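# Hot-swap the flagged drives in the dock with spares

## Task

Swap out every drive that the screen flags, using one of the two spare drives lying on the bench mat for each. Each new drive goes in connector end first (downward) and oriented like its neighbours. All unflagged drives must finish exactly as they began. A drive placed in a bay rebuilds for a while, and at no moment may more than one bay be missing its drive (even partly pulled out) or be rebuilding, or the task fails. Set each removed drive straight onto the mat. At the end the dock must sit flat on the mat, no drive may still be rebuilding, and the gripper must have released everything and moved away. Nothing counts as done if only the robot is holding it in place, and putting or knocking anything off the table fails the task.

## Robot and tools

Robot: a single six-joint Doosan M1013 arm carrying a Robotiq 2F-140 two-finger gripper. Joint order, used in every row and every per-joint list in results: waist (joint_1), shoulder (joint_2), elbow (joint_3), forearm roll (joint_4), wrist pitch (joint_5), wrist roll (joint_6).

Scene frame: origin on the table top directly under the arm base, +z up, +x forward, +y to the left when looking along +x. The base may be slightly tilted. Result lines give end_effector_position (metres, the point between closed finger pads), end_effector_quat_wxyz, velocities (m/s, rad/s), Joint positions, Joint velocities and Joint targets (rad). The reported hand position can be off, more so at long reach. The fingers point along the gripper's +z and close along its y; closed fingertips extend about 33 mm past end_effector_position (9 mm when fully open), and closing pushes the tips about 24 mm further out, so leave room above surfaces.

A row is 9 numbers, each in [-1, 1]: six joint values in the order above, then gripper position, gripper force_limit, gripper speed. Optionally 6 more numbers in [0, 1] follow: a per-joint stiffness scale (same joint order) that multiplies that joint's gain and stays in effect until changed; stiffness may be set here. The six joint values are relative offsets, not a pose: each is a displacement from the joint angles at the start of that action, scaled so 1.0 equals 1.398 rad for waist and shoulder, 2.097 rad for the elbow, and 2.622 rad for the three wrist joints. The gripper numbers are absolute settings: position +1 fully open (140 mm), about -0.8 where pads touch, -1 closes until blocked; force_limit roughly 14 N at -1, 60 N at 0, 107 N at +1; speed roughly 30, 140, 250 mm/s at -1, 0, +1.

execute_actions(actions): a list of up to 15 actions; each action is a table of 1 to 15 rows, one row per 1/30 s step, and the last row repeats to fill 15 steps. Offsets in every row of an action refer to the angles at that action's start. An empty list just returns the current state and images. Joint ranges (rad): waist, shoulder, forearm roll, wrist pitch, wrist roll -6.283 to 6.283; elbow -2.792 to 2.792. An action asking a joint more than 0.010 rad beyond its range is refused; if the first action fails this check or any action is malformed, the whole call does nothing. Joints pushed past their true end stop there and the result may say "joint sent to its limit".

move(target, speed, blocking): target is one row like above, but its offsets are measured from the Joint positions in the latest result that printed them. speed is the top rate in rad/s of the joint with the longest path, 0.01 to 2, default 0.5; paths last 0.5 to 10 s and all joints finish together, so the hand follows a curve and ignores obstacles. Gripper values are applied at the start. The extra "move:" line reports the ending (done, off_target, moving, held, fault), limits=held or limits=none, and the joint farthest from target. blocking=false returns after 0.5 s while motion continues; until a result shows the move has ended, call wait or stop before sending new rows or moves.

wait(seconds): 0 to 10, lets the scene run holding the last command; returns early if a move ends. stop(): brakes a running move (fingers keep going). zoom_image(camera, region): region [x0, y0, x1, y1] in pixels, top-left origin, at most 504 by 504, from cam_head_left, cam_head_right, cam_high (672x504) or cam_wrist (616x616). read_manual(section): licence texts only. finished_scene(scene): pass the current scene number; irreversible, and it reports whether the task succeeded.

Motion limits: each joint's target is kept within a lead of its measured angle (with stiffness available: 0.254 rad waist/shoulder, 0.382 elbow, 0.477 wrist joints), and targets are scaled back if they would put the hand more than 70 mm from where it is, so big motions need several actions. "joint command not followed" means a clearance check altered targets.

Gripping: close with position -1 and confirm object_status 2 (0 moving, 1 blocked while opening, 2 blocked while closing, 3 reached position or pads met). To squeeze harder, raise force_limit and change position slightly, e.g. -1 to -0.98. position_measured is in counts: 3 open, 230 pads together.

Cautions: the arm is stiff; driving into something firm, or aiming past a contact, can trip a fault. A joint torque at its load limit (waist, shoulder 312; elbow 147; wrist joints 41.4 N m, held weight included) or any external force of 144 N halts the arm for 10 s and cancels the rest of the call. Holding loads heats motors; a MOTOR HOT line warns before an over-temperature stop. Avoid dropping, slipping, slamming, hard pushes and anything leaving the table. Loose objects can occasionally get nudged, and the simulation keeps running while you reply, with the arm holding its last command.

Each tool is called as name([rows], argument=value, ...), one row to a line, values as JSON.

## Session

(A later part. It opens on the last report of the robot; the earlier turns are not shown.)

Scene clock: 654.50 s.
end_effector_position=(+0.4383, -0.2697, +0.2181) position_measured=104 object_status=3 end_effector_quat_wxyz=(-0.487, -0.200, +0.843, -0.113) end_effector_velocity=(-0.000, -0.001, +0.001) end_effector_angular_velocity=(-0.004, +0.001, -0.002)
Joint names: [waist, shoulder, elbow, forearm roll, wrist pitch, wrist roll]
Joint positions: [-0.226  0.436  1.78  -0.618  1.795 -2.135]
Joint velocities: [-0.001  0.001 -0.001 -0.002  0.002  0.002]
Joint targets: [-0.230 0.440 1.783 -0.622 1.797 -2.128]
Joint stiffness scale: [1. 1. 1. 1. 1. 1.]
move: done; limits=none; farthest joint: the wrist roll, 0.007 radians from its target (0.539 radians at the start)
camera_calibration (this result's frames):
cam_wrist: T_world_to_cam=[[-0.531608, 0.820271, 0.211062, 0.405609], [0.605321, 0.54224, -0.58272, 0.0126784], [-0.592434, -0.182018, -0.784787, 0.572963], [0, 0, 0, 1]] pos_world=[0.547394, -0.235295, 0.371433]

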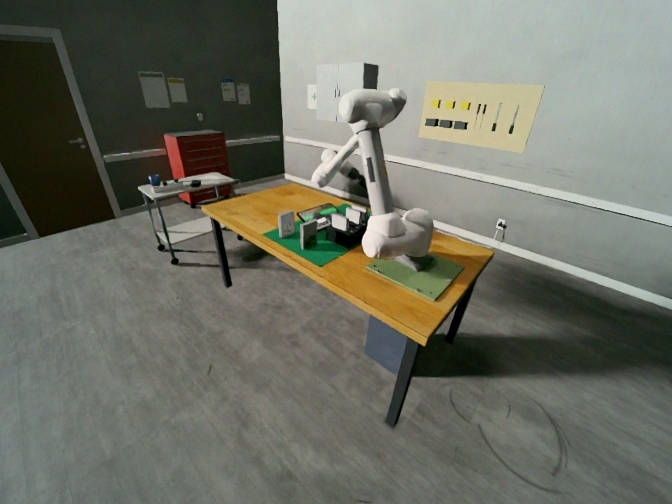

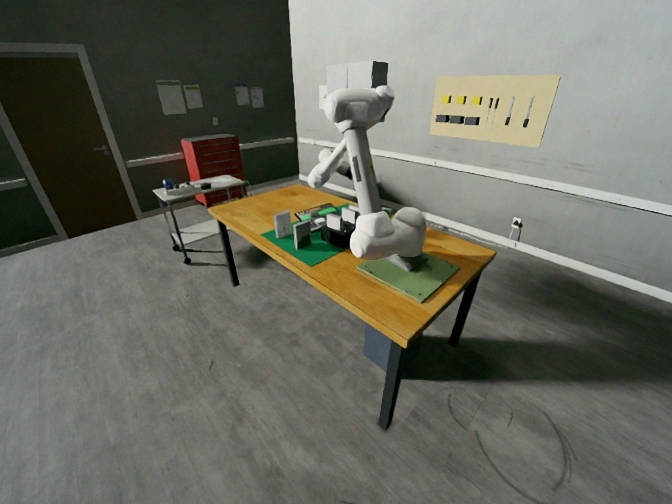

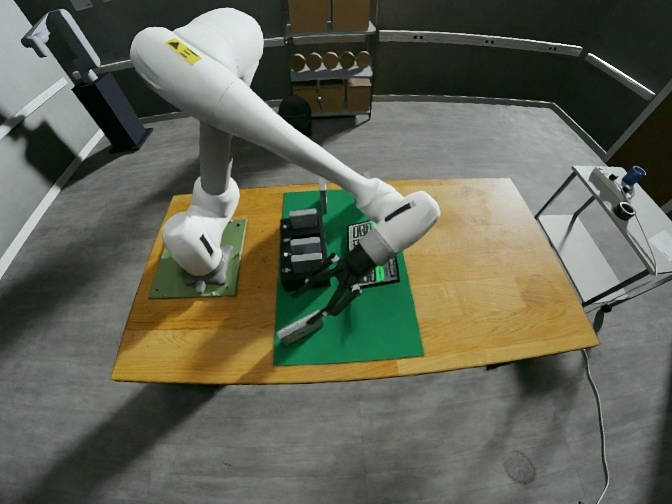

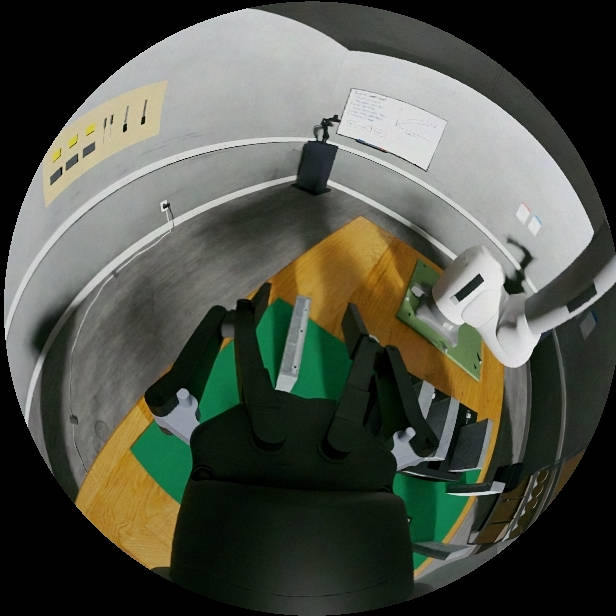

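move(target=[-0.0111, 0.1359, 0.0331, 0.0114, -0.0778, 0.0608, 0.2, 0.8, 0], speed=0.18)

Scene clock: 682.00 s.
end_effector_position=(+0.4343, -0.2718, +0.0596) position_measured=104 object_status=3 end_effector_quat_wxyz=(-0.489, -0.189, +0.845, -0.108) end_effector_velocity=(+0.001, -0.000, -0.001) end_effector_angular_velocity=(-0.001, -0.004, -0.000)
Joint names: [waist, shoulder, elbow, forearm roll, wrist pitch, wrist roll]
Joint positions: [-0.238  0.622  1.846 -0.592  1.594 -1.983]
Joint velocities: [-0.    -0.    -0.001  0.001 -0.003  0.002]
Joint targets: [-0.242 0.626 1.849 -0.588 1.591 -1.975]
Joint stiffness scale: [1. 1. 1. 1. 1. 1.]
move: done; limits=none; farthest joint: the wrist roll, 0.007 radians from its target (0.159 radians at the start)
camera_calibration (this result's frames):
cam_wrist: T_world_to_cam=[[-0.511321, 0.833188, 0.21059, 0.433361], [0.617449, 0.526612, -0.584326, -0.0856747], [-0.597753, -0.168749, -0.783719, 0.451655], [0, 0, 0, 1]] pos_world=[0.544464, -0.239737, 0.212647]

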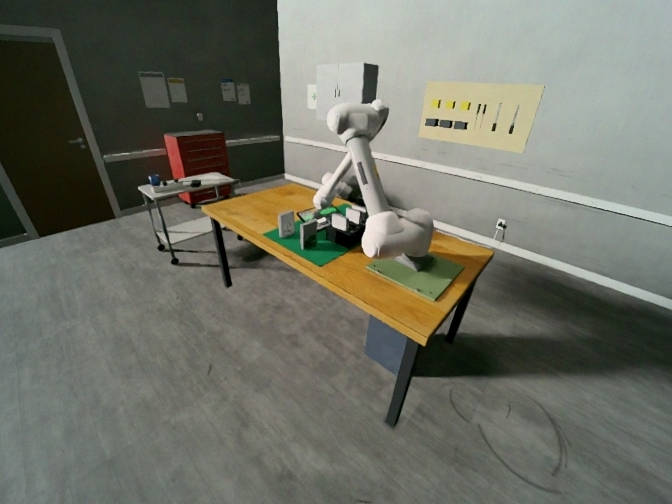

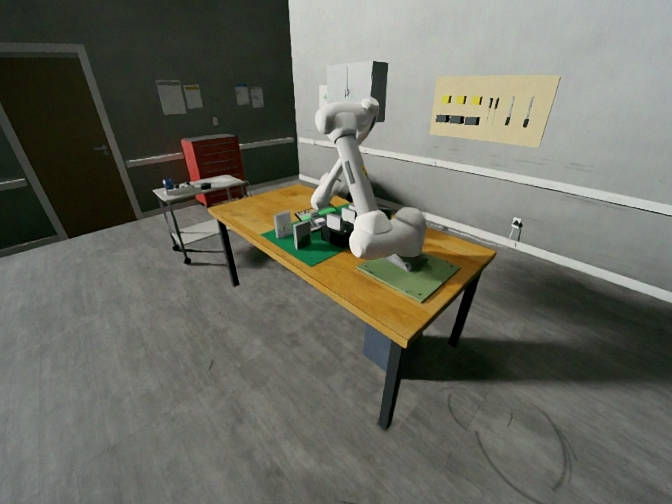

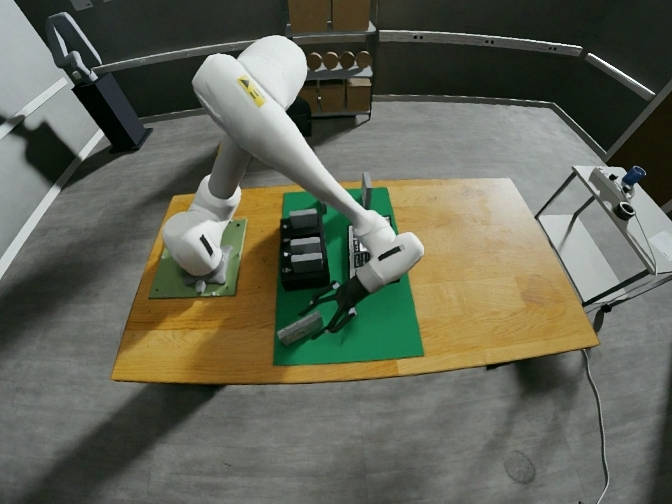

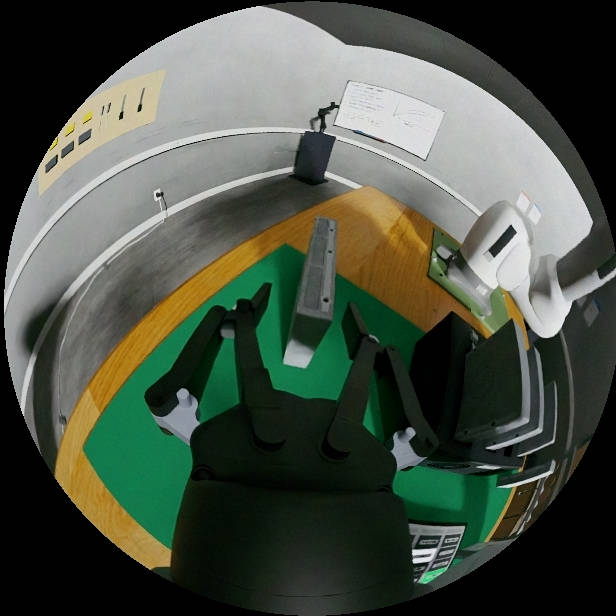

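move(target=[-0.003, 0.003, 0.0014, 0.0015, -0.001, 0.0027, -1, 0.8, -0.4], speed=0.05)

move(target=[-0.003, -0.1871, -0.0647, -0.0167, 0.1228, -0.0899, -1, 0.8, 0], speed=0.3)

Scene clock: 695.57 s.
end_effector_position=(+0.4342, -0.2717, +0.0592) position_measured=196 object_status=2 end_effector_quat_wxyz=(-0.489, -0.189, +0.845, -0.108) end_effector_velocity=(+0.000, +0.000, -0.001) end_effector_angular_velocity=(+0.001, +0.000, +0.000)
Joint names: [waist, shoulder, elbow, forearm roll, wrist pitch, wrist roll]
Joint positions: [-0.239  0.623  1.846 -0.591  1.593 -1.982]
Joint velocities: [-0.     0.001 -0.     0.    -0.001 -0.   ]
Joint targets: [-0.242 0.627 1.849 -0.588 1.591 -1.975]
Joint stiffness scale: [1. 1. 1. 1. 1. 1.]
move: done; limits=none; farthest joint: the wrist roll, 0.006 radians from its target (0.006 radians at the start)
camera_calibration (this result's frames):
cam_wrist: T_world_to_cam=[[-0.510657, 0.833544, 0.210794, 0.433121], [0.618029, 0.526308, -0.583986, -0.0861949], [-0.59772, -0.167939, -0.783918, 0.451558], [0, 0, 0, 1]] pos_world=[0.544352, -0.239826, 0.212349]

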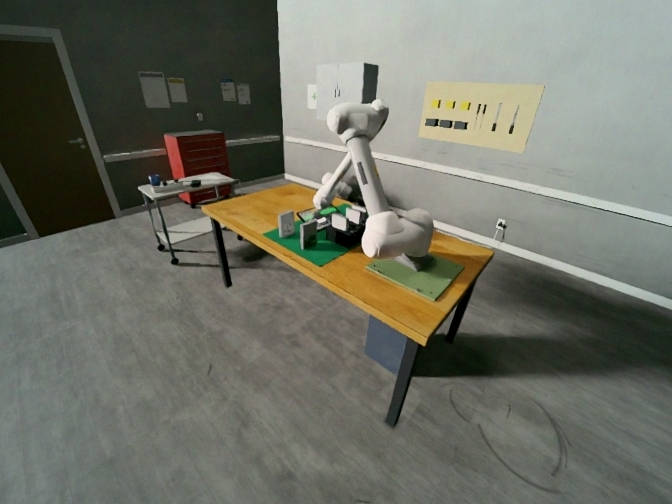

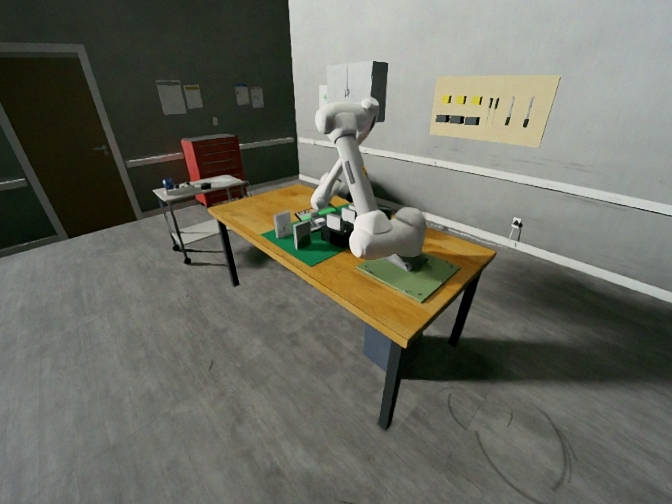

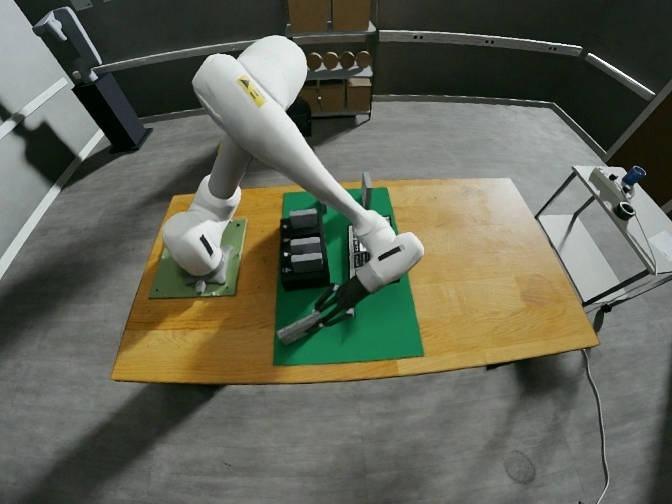

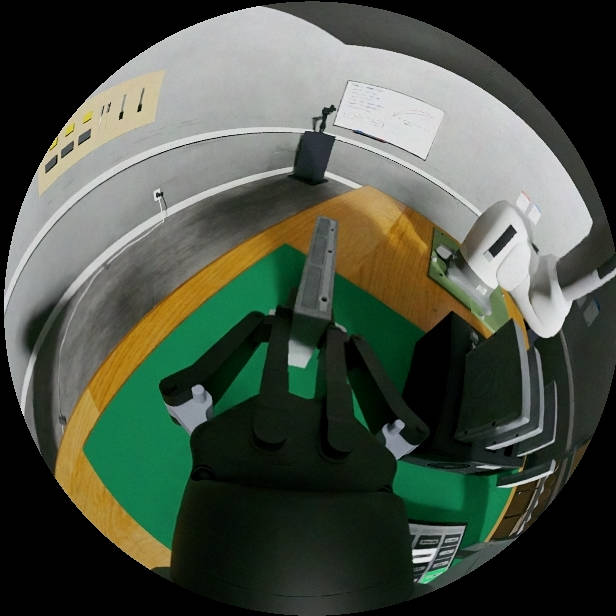

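Scene clock: 697.13 s.
end_effector_position=(+0.4347, -0.2722, +0.2996) position_measured=196 object_status=2 end_effector_quat_wxyz=(-0.488, -0.189, +0.845, -0.107) end_effector_velocity=(-0.001, +0.000, +0.001) end_effector_angular_velocity=(+0.001, +0.002, +0.000)
Joint names: [waist, shoulder, elbow, forearm roll, wrist pitch, wrist roll]
Joint positions: [-0.239  0.365  1.714 -0.631  1.913 -2.211]
Joint velocities: [-0.    -0.001  0.001 -0.001  0.002 -0.002]
Joint targets: [-0.243 0.361 1.711 -0.635 1.915 -2.218]
Joint stiffness scale: [1. 1. 1. 1. 1. 1.]
move: done; limits=none; farthest joint: the wrist roll, 0.007 radians from its target (0.235 radians at the start)
camera_calibration (this result's frames):
cam_wrist: T_world_to_cam=[[-0.511082, 0.832865, 0.21244, 0.382635], [0.618521, 0.527989, -0.581944, 0.0538217], [-0.596847, -0.166023, -0.78499, 0.640644], [0, 0, 0, 1]] pos_world=[0.544634, -0.240739, 0.452933]

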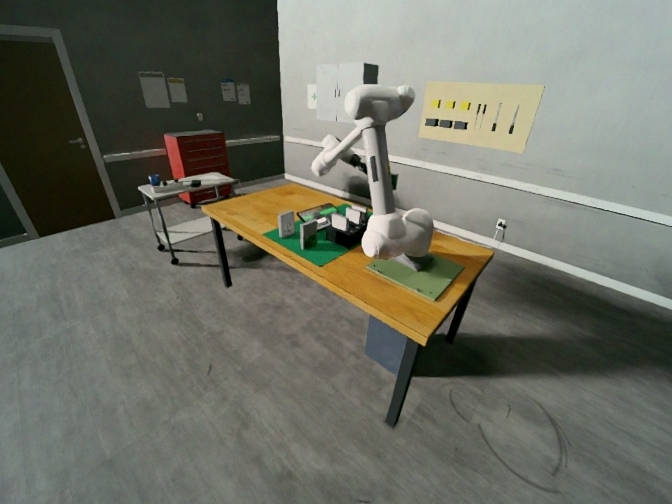

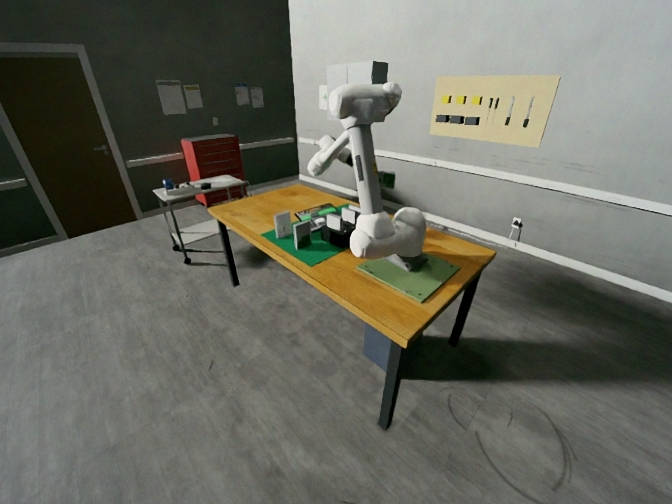

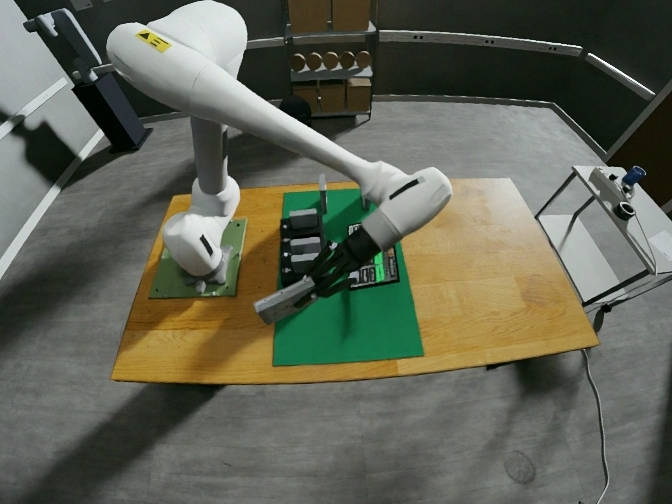

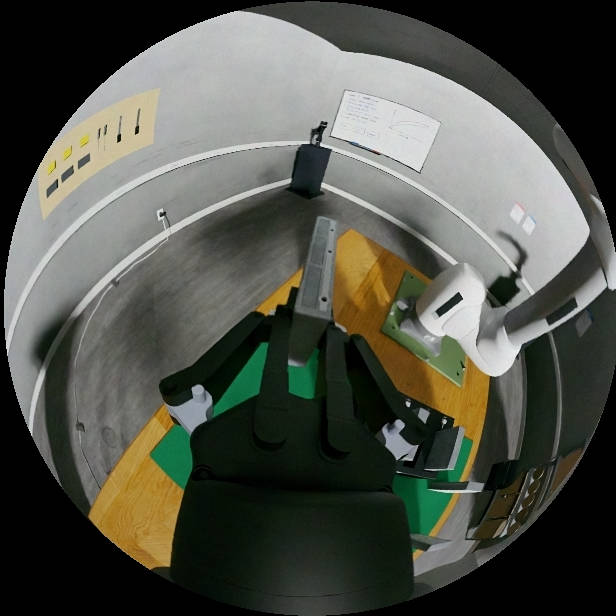

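move(target=[0.2228, -0.2167, -0.023, 0.24, 0.0074, -0.9604, -1, 0.8, 0], speed=0.8)

Scene clock: 727.47 s.
end_effector_position=(+0.4251, +0.0517, +0.3995) position_measured=196 object_status=2 end_effector_quat_wxyz=(+0.006, +0.965, +0.027, -0.259) end_effector_velocity=(-0.000, +0.000, +0.000) end_effector_angular_velocity=(+0.002, +0.001, +0.002)
Joint names: [waist, shoulder, elbow, forearm roll, wrist pitch, wrist roll]
Joint positions: [ 0.069  0.066  1.669 -0.006  1.93  -4.721]
Joint velocities: [ 0.    -0.     0.     0.     0.001 -0.002]
Joint targets: [0.073 0.062 1.666 -0.002 1.932 -4.729]
Joint stiffness scale: [1. 1. 1. 1. 1. 1.]
move: done; limits=none; farthest joint: the wrist roll, 0.007 radians from its target (2.518 radians at the start)
camera_calibration (this result's frames):
cam_wrist: T_world_to_cam=[[0.262041, -0.958652, -0.111002, -0.0201114], [-0.570144, -0.246585, 0.783666, -0.053408], [-0.778634, -0.142066, -0.611185, 0.773707], [0, 0, 0, 1]] pos_world=[0.577254, 0.0774678, 0.5125]

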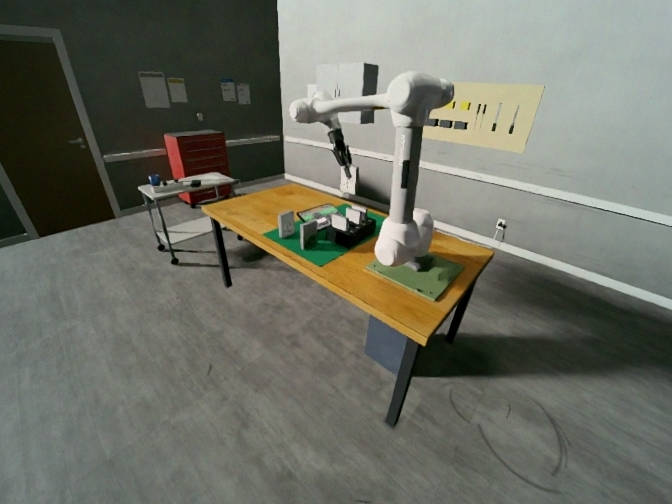

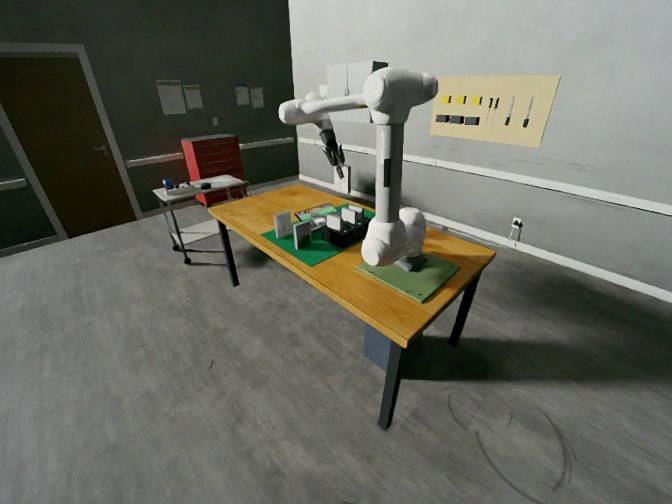

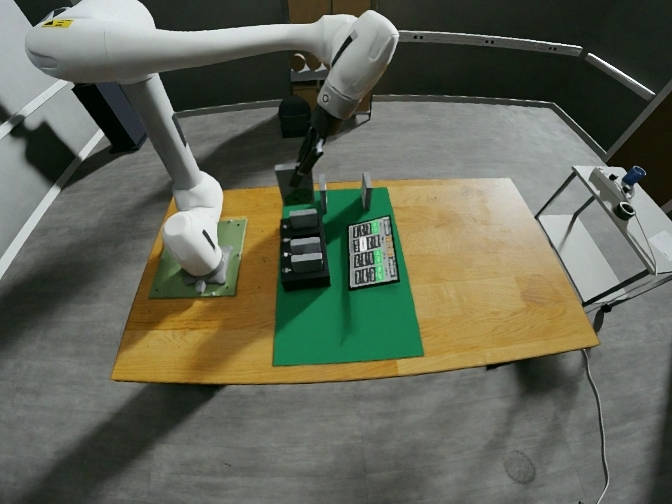

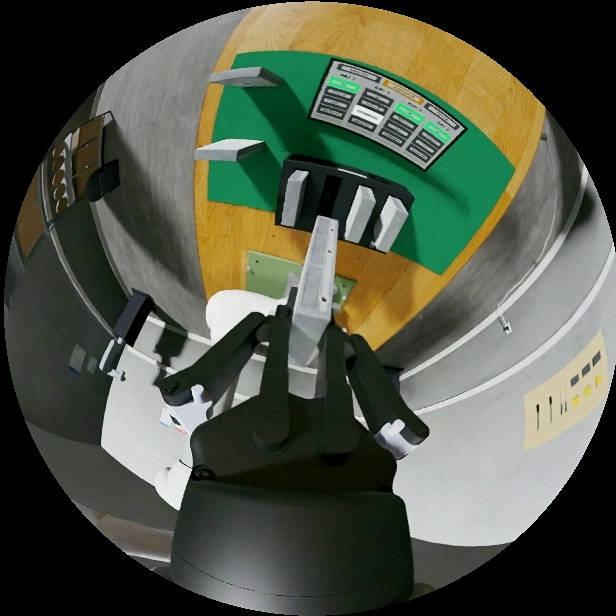

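move(target=[0.003, 0.079, 0.119, 0.002, -0.1353, 0, -1, 0.8, 0], speed=0.25)

zoom_image(camera="cam_wrist", region=[260, 185, 400, 265])

Scene clock: 735.57 s.
end_effector_position=(+0.4246, +0.0529, +0.2067) position_measured=196 object_status=2 end_effector_quat_wxyz=(+0.005, +0.965, +0.028, -0.260) end_effector_velocity=(+0.000, +0.000, -0.001) end_effector_angular_velocity=(+0.000, -0.001, -0.000)
Joint names: [waist, shoulder, elbow, forearm roll, wrist pitch, wrist roll]
Joint positions: [ 0.069  0.172  1.915 -0.004  1.578 -4.722]
Joint velocities: [ 0.     0.     0.     0.    -0.002  0.   ]
Joint targets: [0.073 0.176 1.918 -0.001 1.575 -4.721]
Joint stiffness scale: [1. 1. 1. 1. 1. 1.]
move: done; limits=none; farthest joint: the waist, 0.004 radians from its target (0.004 radians at the start)
camera_calibration (this result's frames):
cam_wrist: T_world_to_cam=[[0.263506, -0.957957, -0.113506, -0.0403726], [-0.569054, -0.249374, 0.783576, 0.0974349], [-0.778937, -0.141886, -0.61084, 0.655737], [0, 0, 0, 1]] pos_world=[0.576862, 0.0786623, 0.31962]

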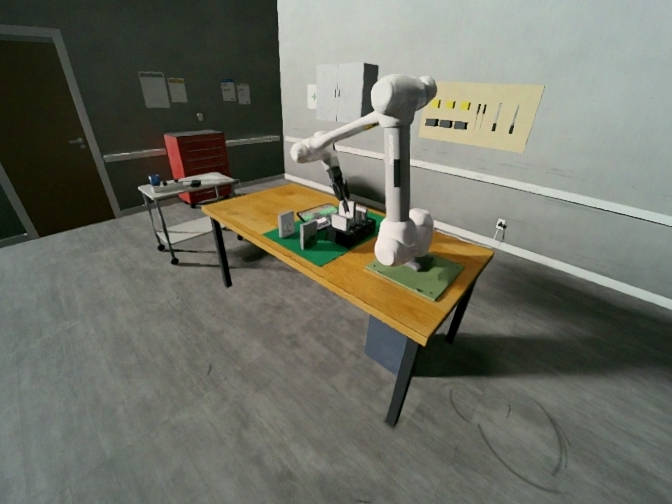

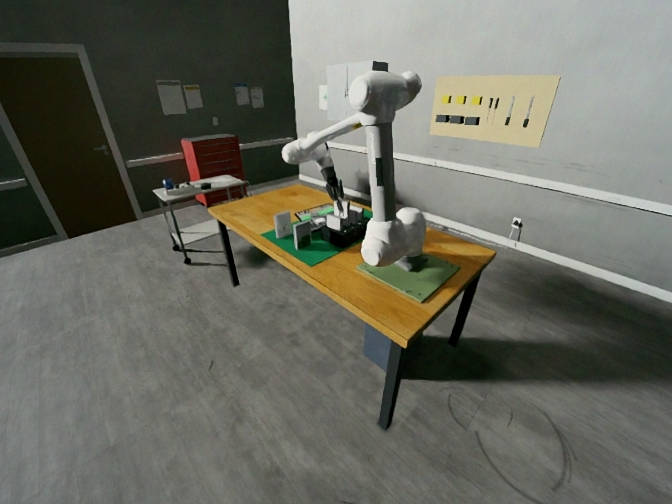

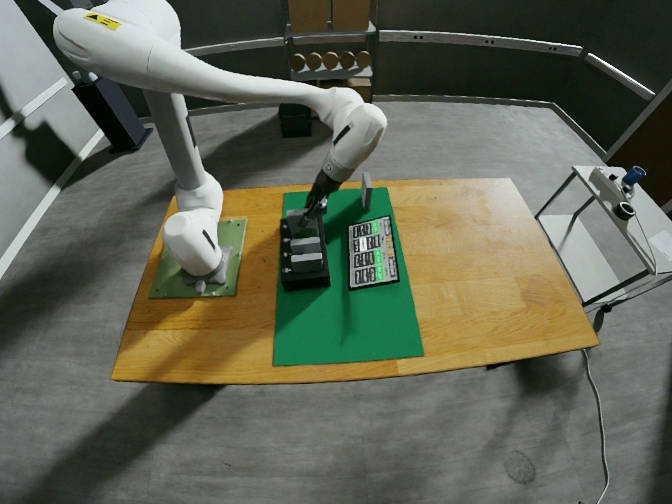

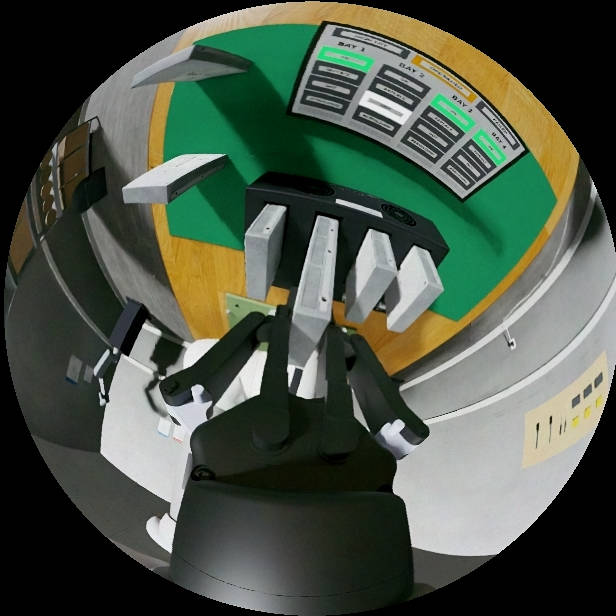

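Region (260, 185, 400, 265) of cam_wrist's 616x616 image, scaled by 3.600, with more detail than that image has; it fills the top 288 rows of this view, and the rest is white.

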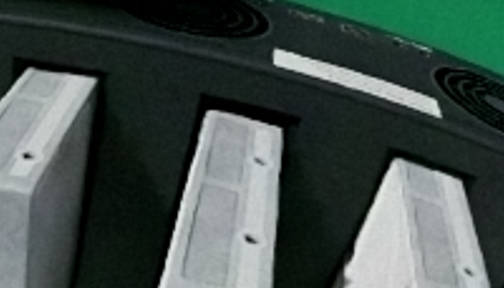

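move(target=[-0.0054, 0.0079, 0.0049, 0.001, -0.0061, 0, -1, 0.8, 0], speed=0.04)

zoom_image(camera="cam_wrist", region=[260, 185, 400, 265])

Scene clock: 747.63 s.
end_effector_position=(+0.4251, +0.0513, +0.1991) position_measured=196 object_status=2 end_effector_quat_wxyz=(+0.005, +0.965, +0.027, -0.260) end_effector_velocity=(+0.001, -0.000, -0.000) end_effector_angular_velocity=(+0.000, -0.002, -0.001)
Joint names: [waist, shoulder, elbow, forearm roll, wrist pitch, wrist roll]
Joint positions: [ 0.066  0.18   1.922 -0.004  1.564 -4.722]
Joint velocities: [-0.001  0.    -0.     0.    -0.002  0.   ]
Joint targets: [0.062 0.183 1.925 -0.001 1.562 -4.722]
Joint stiffness scale: [1. 1. 1. 1. 1. 1.]
move: done; limits=none; farthest joint: the waist, 0.004 radians from its target (0.008 radians at the start)
camera_calibration (this result's frames):
cam_wrist: T_world_to_cam=[[0.259913, -0.958916, -0.113685, -0.0412059], [-0.569457, -0.247292, 0.783942, 0.10324], [-0.779849, -0.139018, -0.610336, 0.651375], [0, 0, 0, 1]] pos_world=[0.577474, 0.0765701, 0.311939]

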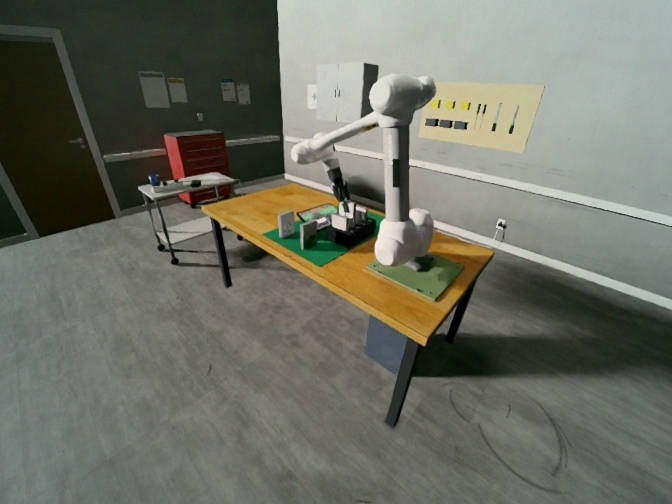

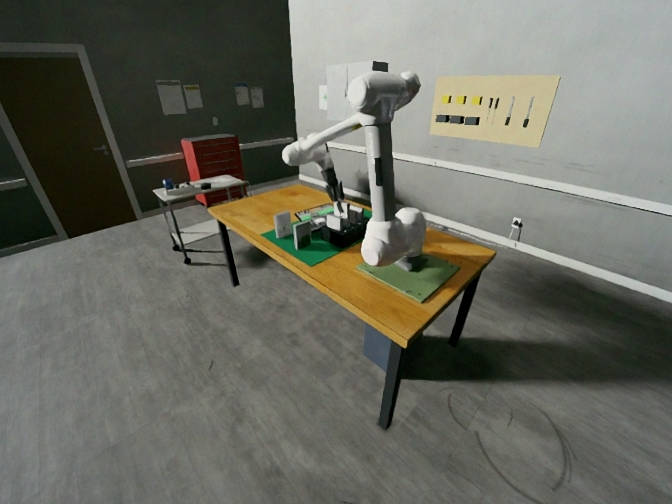

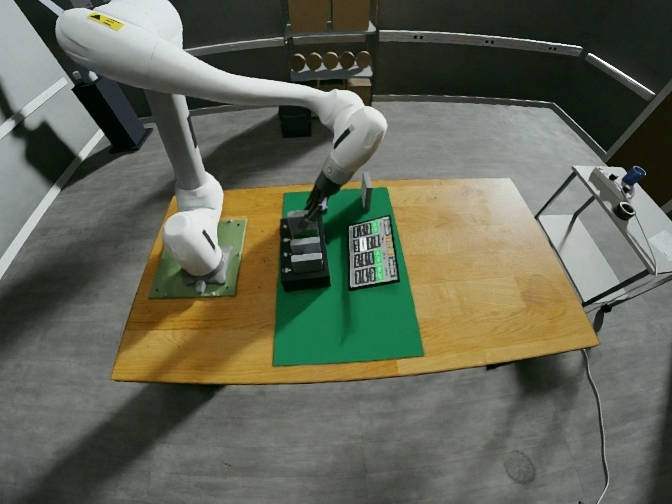

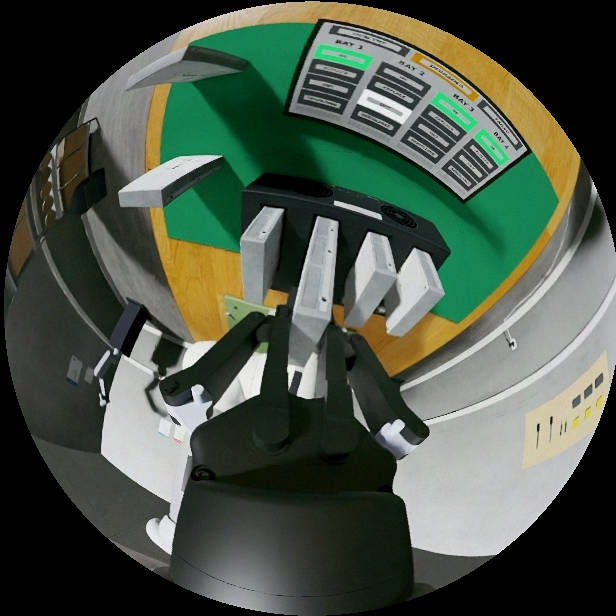

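Region (260, 185, 400, 265) of cam_wrist's 616x616 image, scaled by 3.600, with more detail than that image has; it fills the top 288 rows of this view, and the rest is white.

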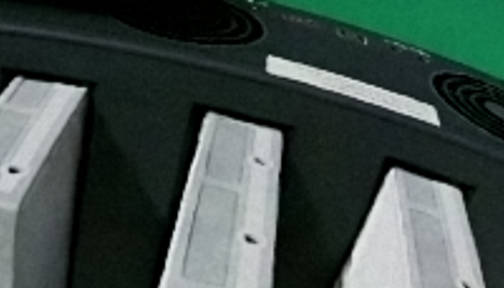

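Entering the slot, aligned.

move(target=[-0.002, 0.0285, 0.0198, 0.001, -0.0294, 0, -1, 0.8, 0], speed=0.05)

Scene clock: 755.10 s.
end_effector_position=(+0.4247, +0.0514, +0.1597) position_measured=196 object_status=2 end_effector_quat_wxyz=(+0.005, +0.965, +0.027, -0.260) end_effector_velocity=(-0.000, -0.000, -0.001) end_effector_angular_velocity=(+0.000, -0.000, +0.001)
Joint names: [waist, shoulder, elbow, forearm roll, wrist pitch, wrist roll]
Joint positions: [ 0.065  0.216  1.96  -0.004  1.489 -4.722]
Joint velocities: [ 0.     0.001  0.001 -0.    -0.002 -0.   ]
Joint targets: [0.063 0.219 1.963 -0.001 1.487 -4.722]
Joint stiffness scale: [1. 1. 1. 1. 1. 1.]
move: done; limits=none; farthest joint: the shoulder, 0.004 radians from its target (0.040 radians at the start)
camera_calibration (this result's frames):
cam_wrist: T_world_to_cam=[[0.260133, -0.958848, -0.113762, -0.0455982], [-0.569677, -0.247534, 0.783706, 0.134119], [-0.779615, -0.13906, -0.610625, 0.626946], [0, 0, 0, 1]] pos_world=[0.577043, 0.0766606, 0.272532]

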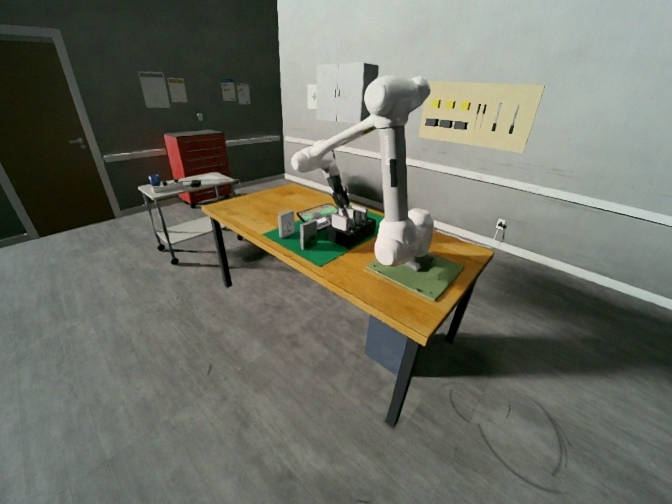

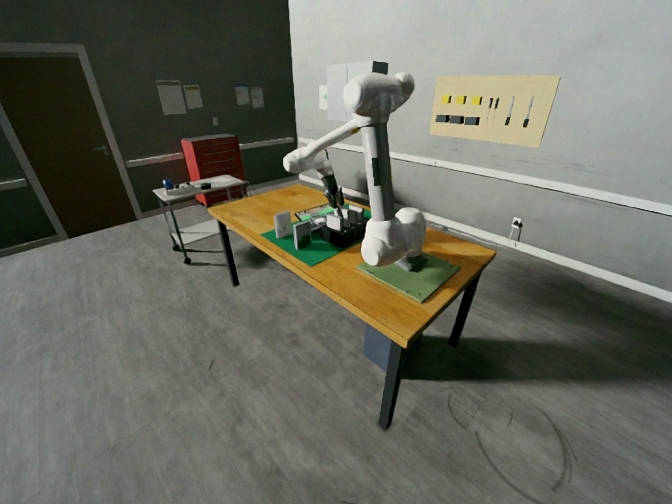

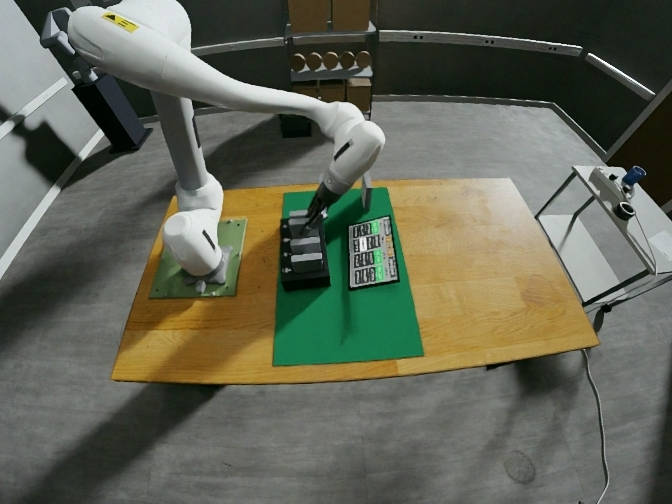

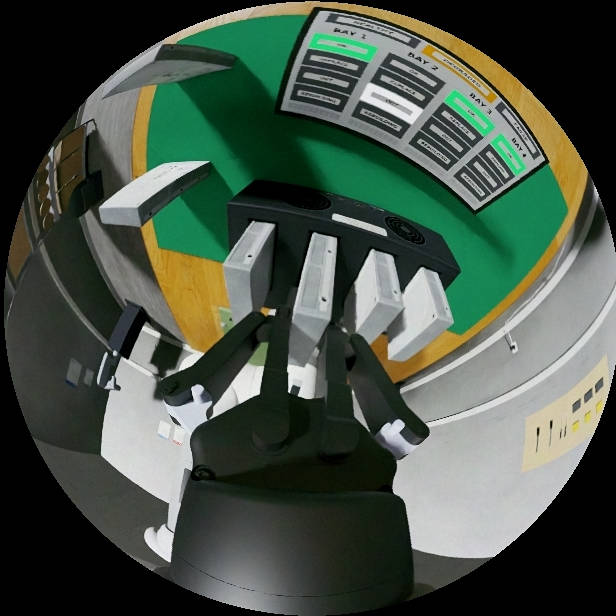

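move(target=[-0.0015, 0.0289, 0.0159, 0.001, -0.0262, 0, -1, 0.8, 0], speed=0.04)

Scene clock: 762.00 s.
end_effector_position=(+0.4252, +0.0516, +0.1286) position_measured=196 object_status=2 end_effector_quat_wxyz=(+0.005, +0.965, +0.027, -0.259) end_effector_velocity=(+0.001, +0.000, +0.001) end_effector_angular_velocity=(+0.000, -0.002, +0.000)
Joint names: [waist, shoulder, elbow, forearm roll, wrist pitch, wrist roll]
Joint positions: [ 0.065  0.248  1.986 -0.004  1.43  -4.722]
Joint velocities: [ 0.    -0.001 -0.001  0.    -0.    -0.001]
Joint targets: [0.063 0.256 1.993 -0.001 1.421 -4.722]
Joint stiffness scale: [1. 1. 1. 1. 1. 1.]
move: done; limits=none; farthest joint: the wrist pitch, 0.010 radians from its target (0.069 radians at the start)
camera_calibration (this result's frames):
cam_wrist: T_world_to_cam=[[0.260344, -0.958789, -0.11377, -0.0491922], [-0.570477, -0.247819, 0.783034, 0.159232], [-0.778959, -0.138955, -0.611485, 0.608221], [0, 0, 0, 1]] pos_world=[0.577424, 0.0768113, 0.241637]

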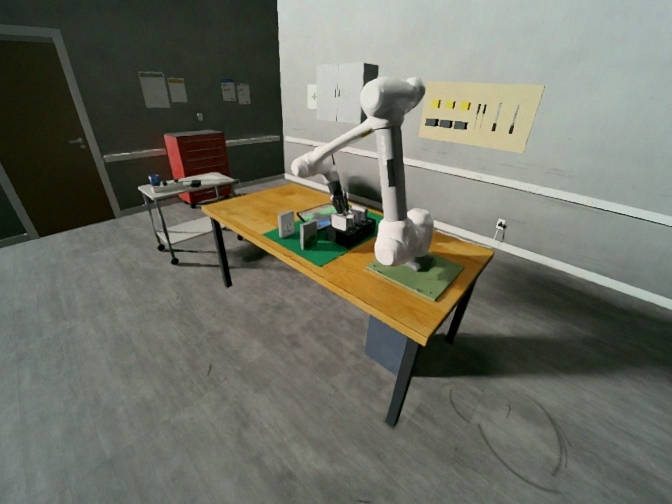

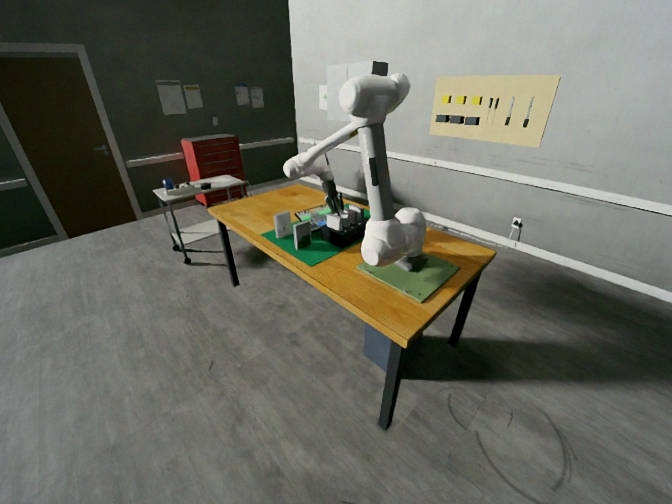

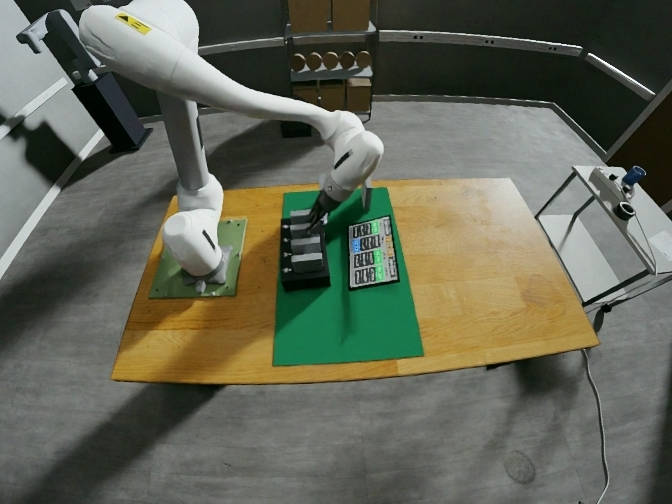

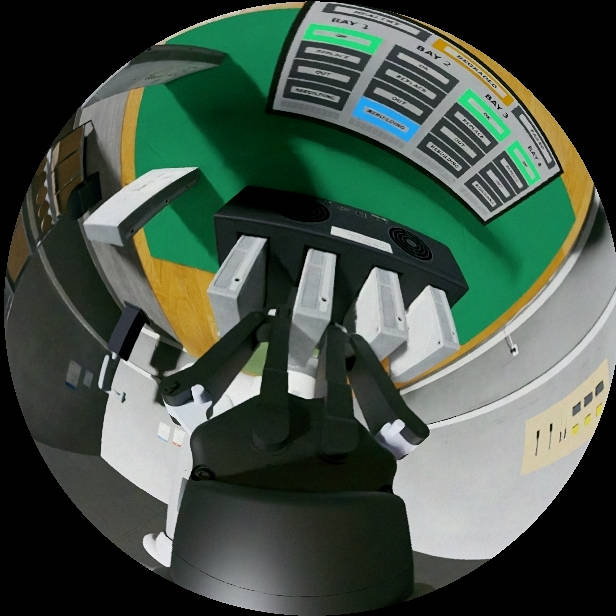

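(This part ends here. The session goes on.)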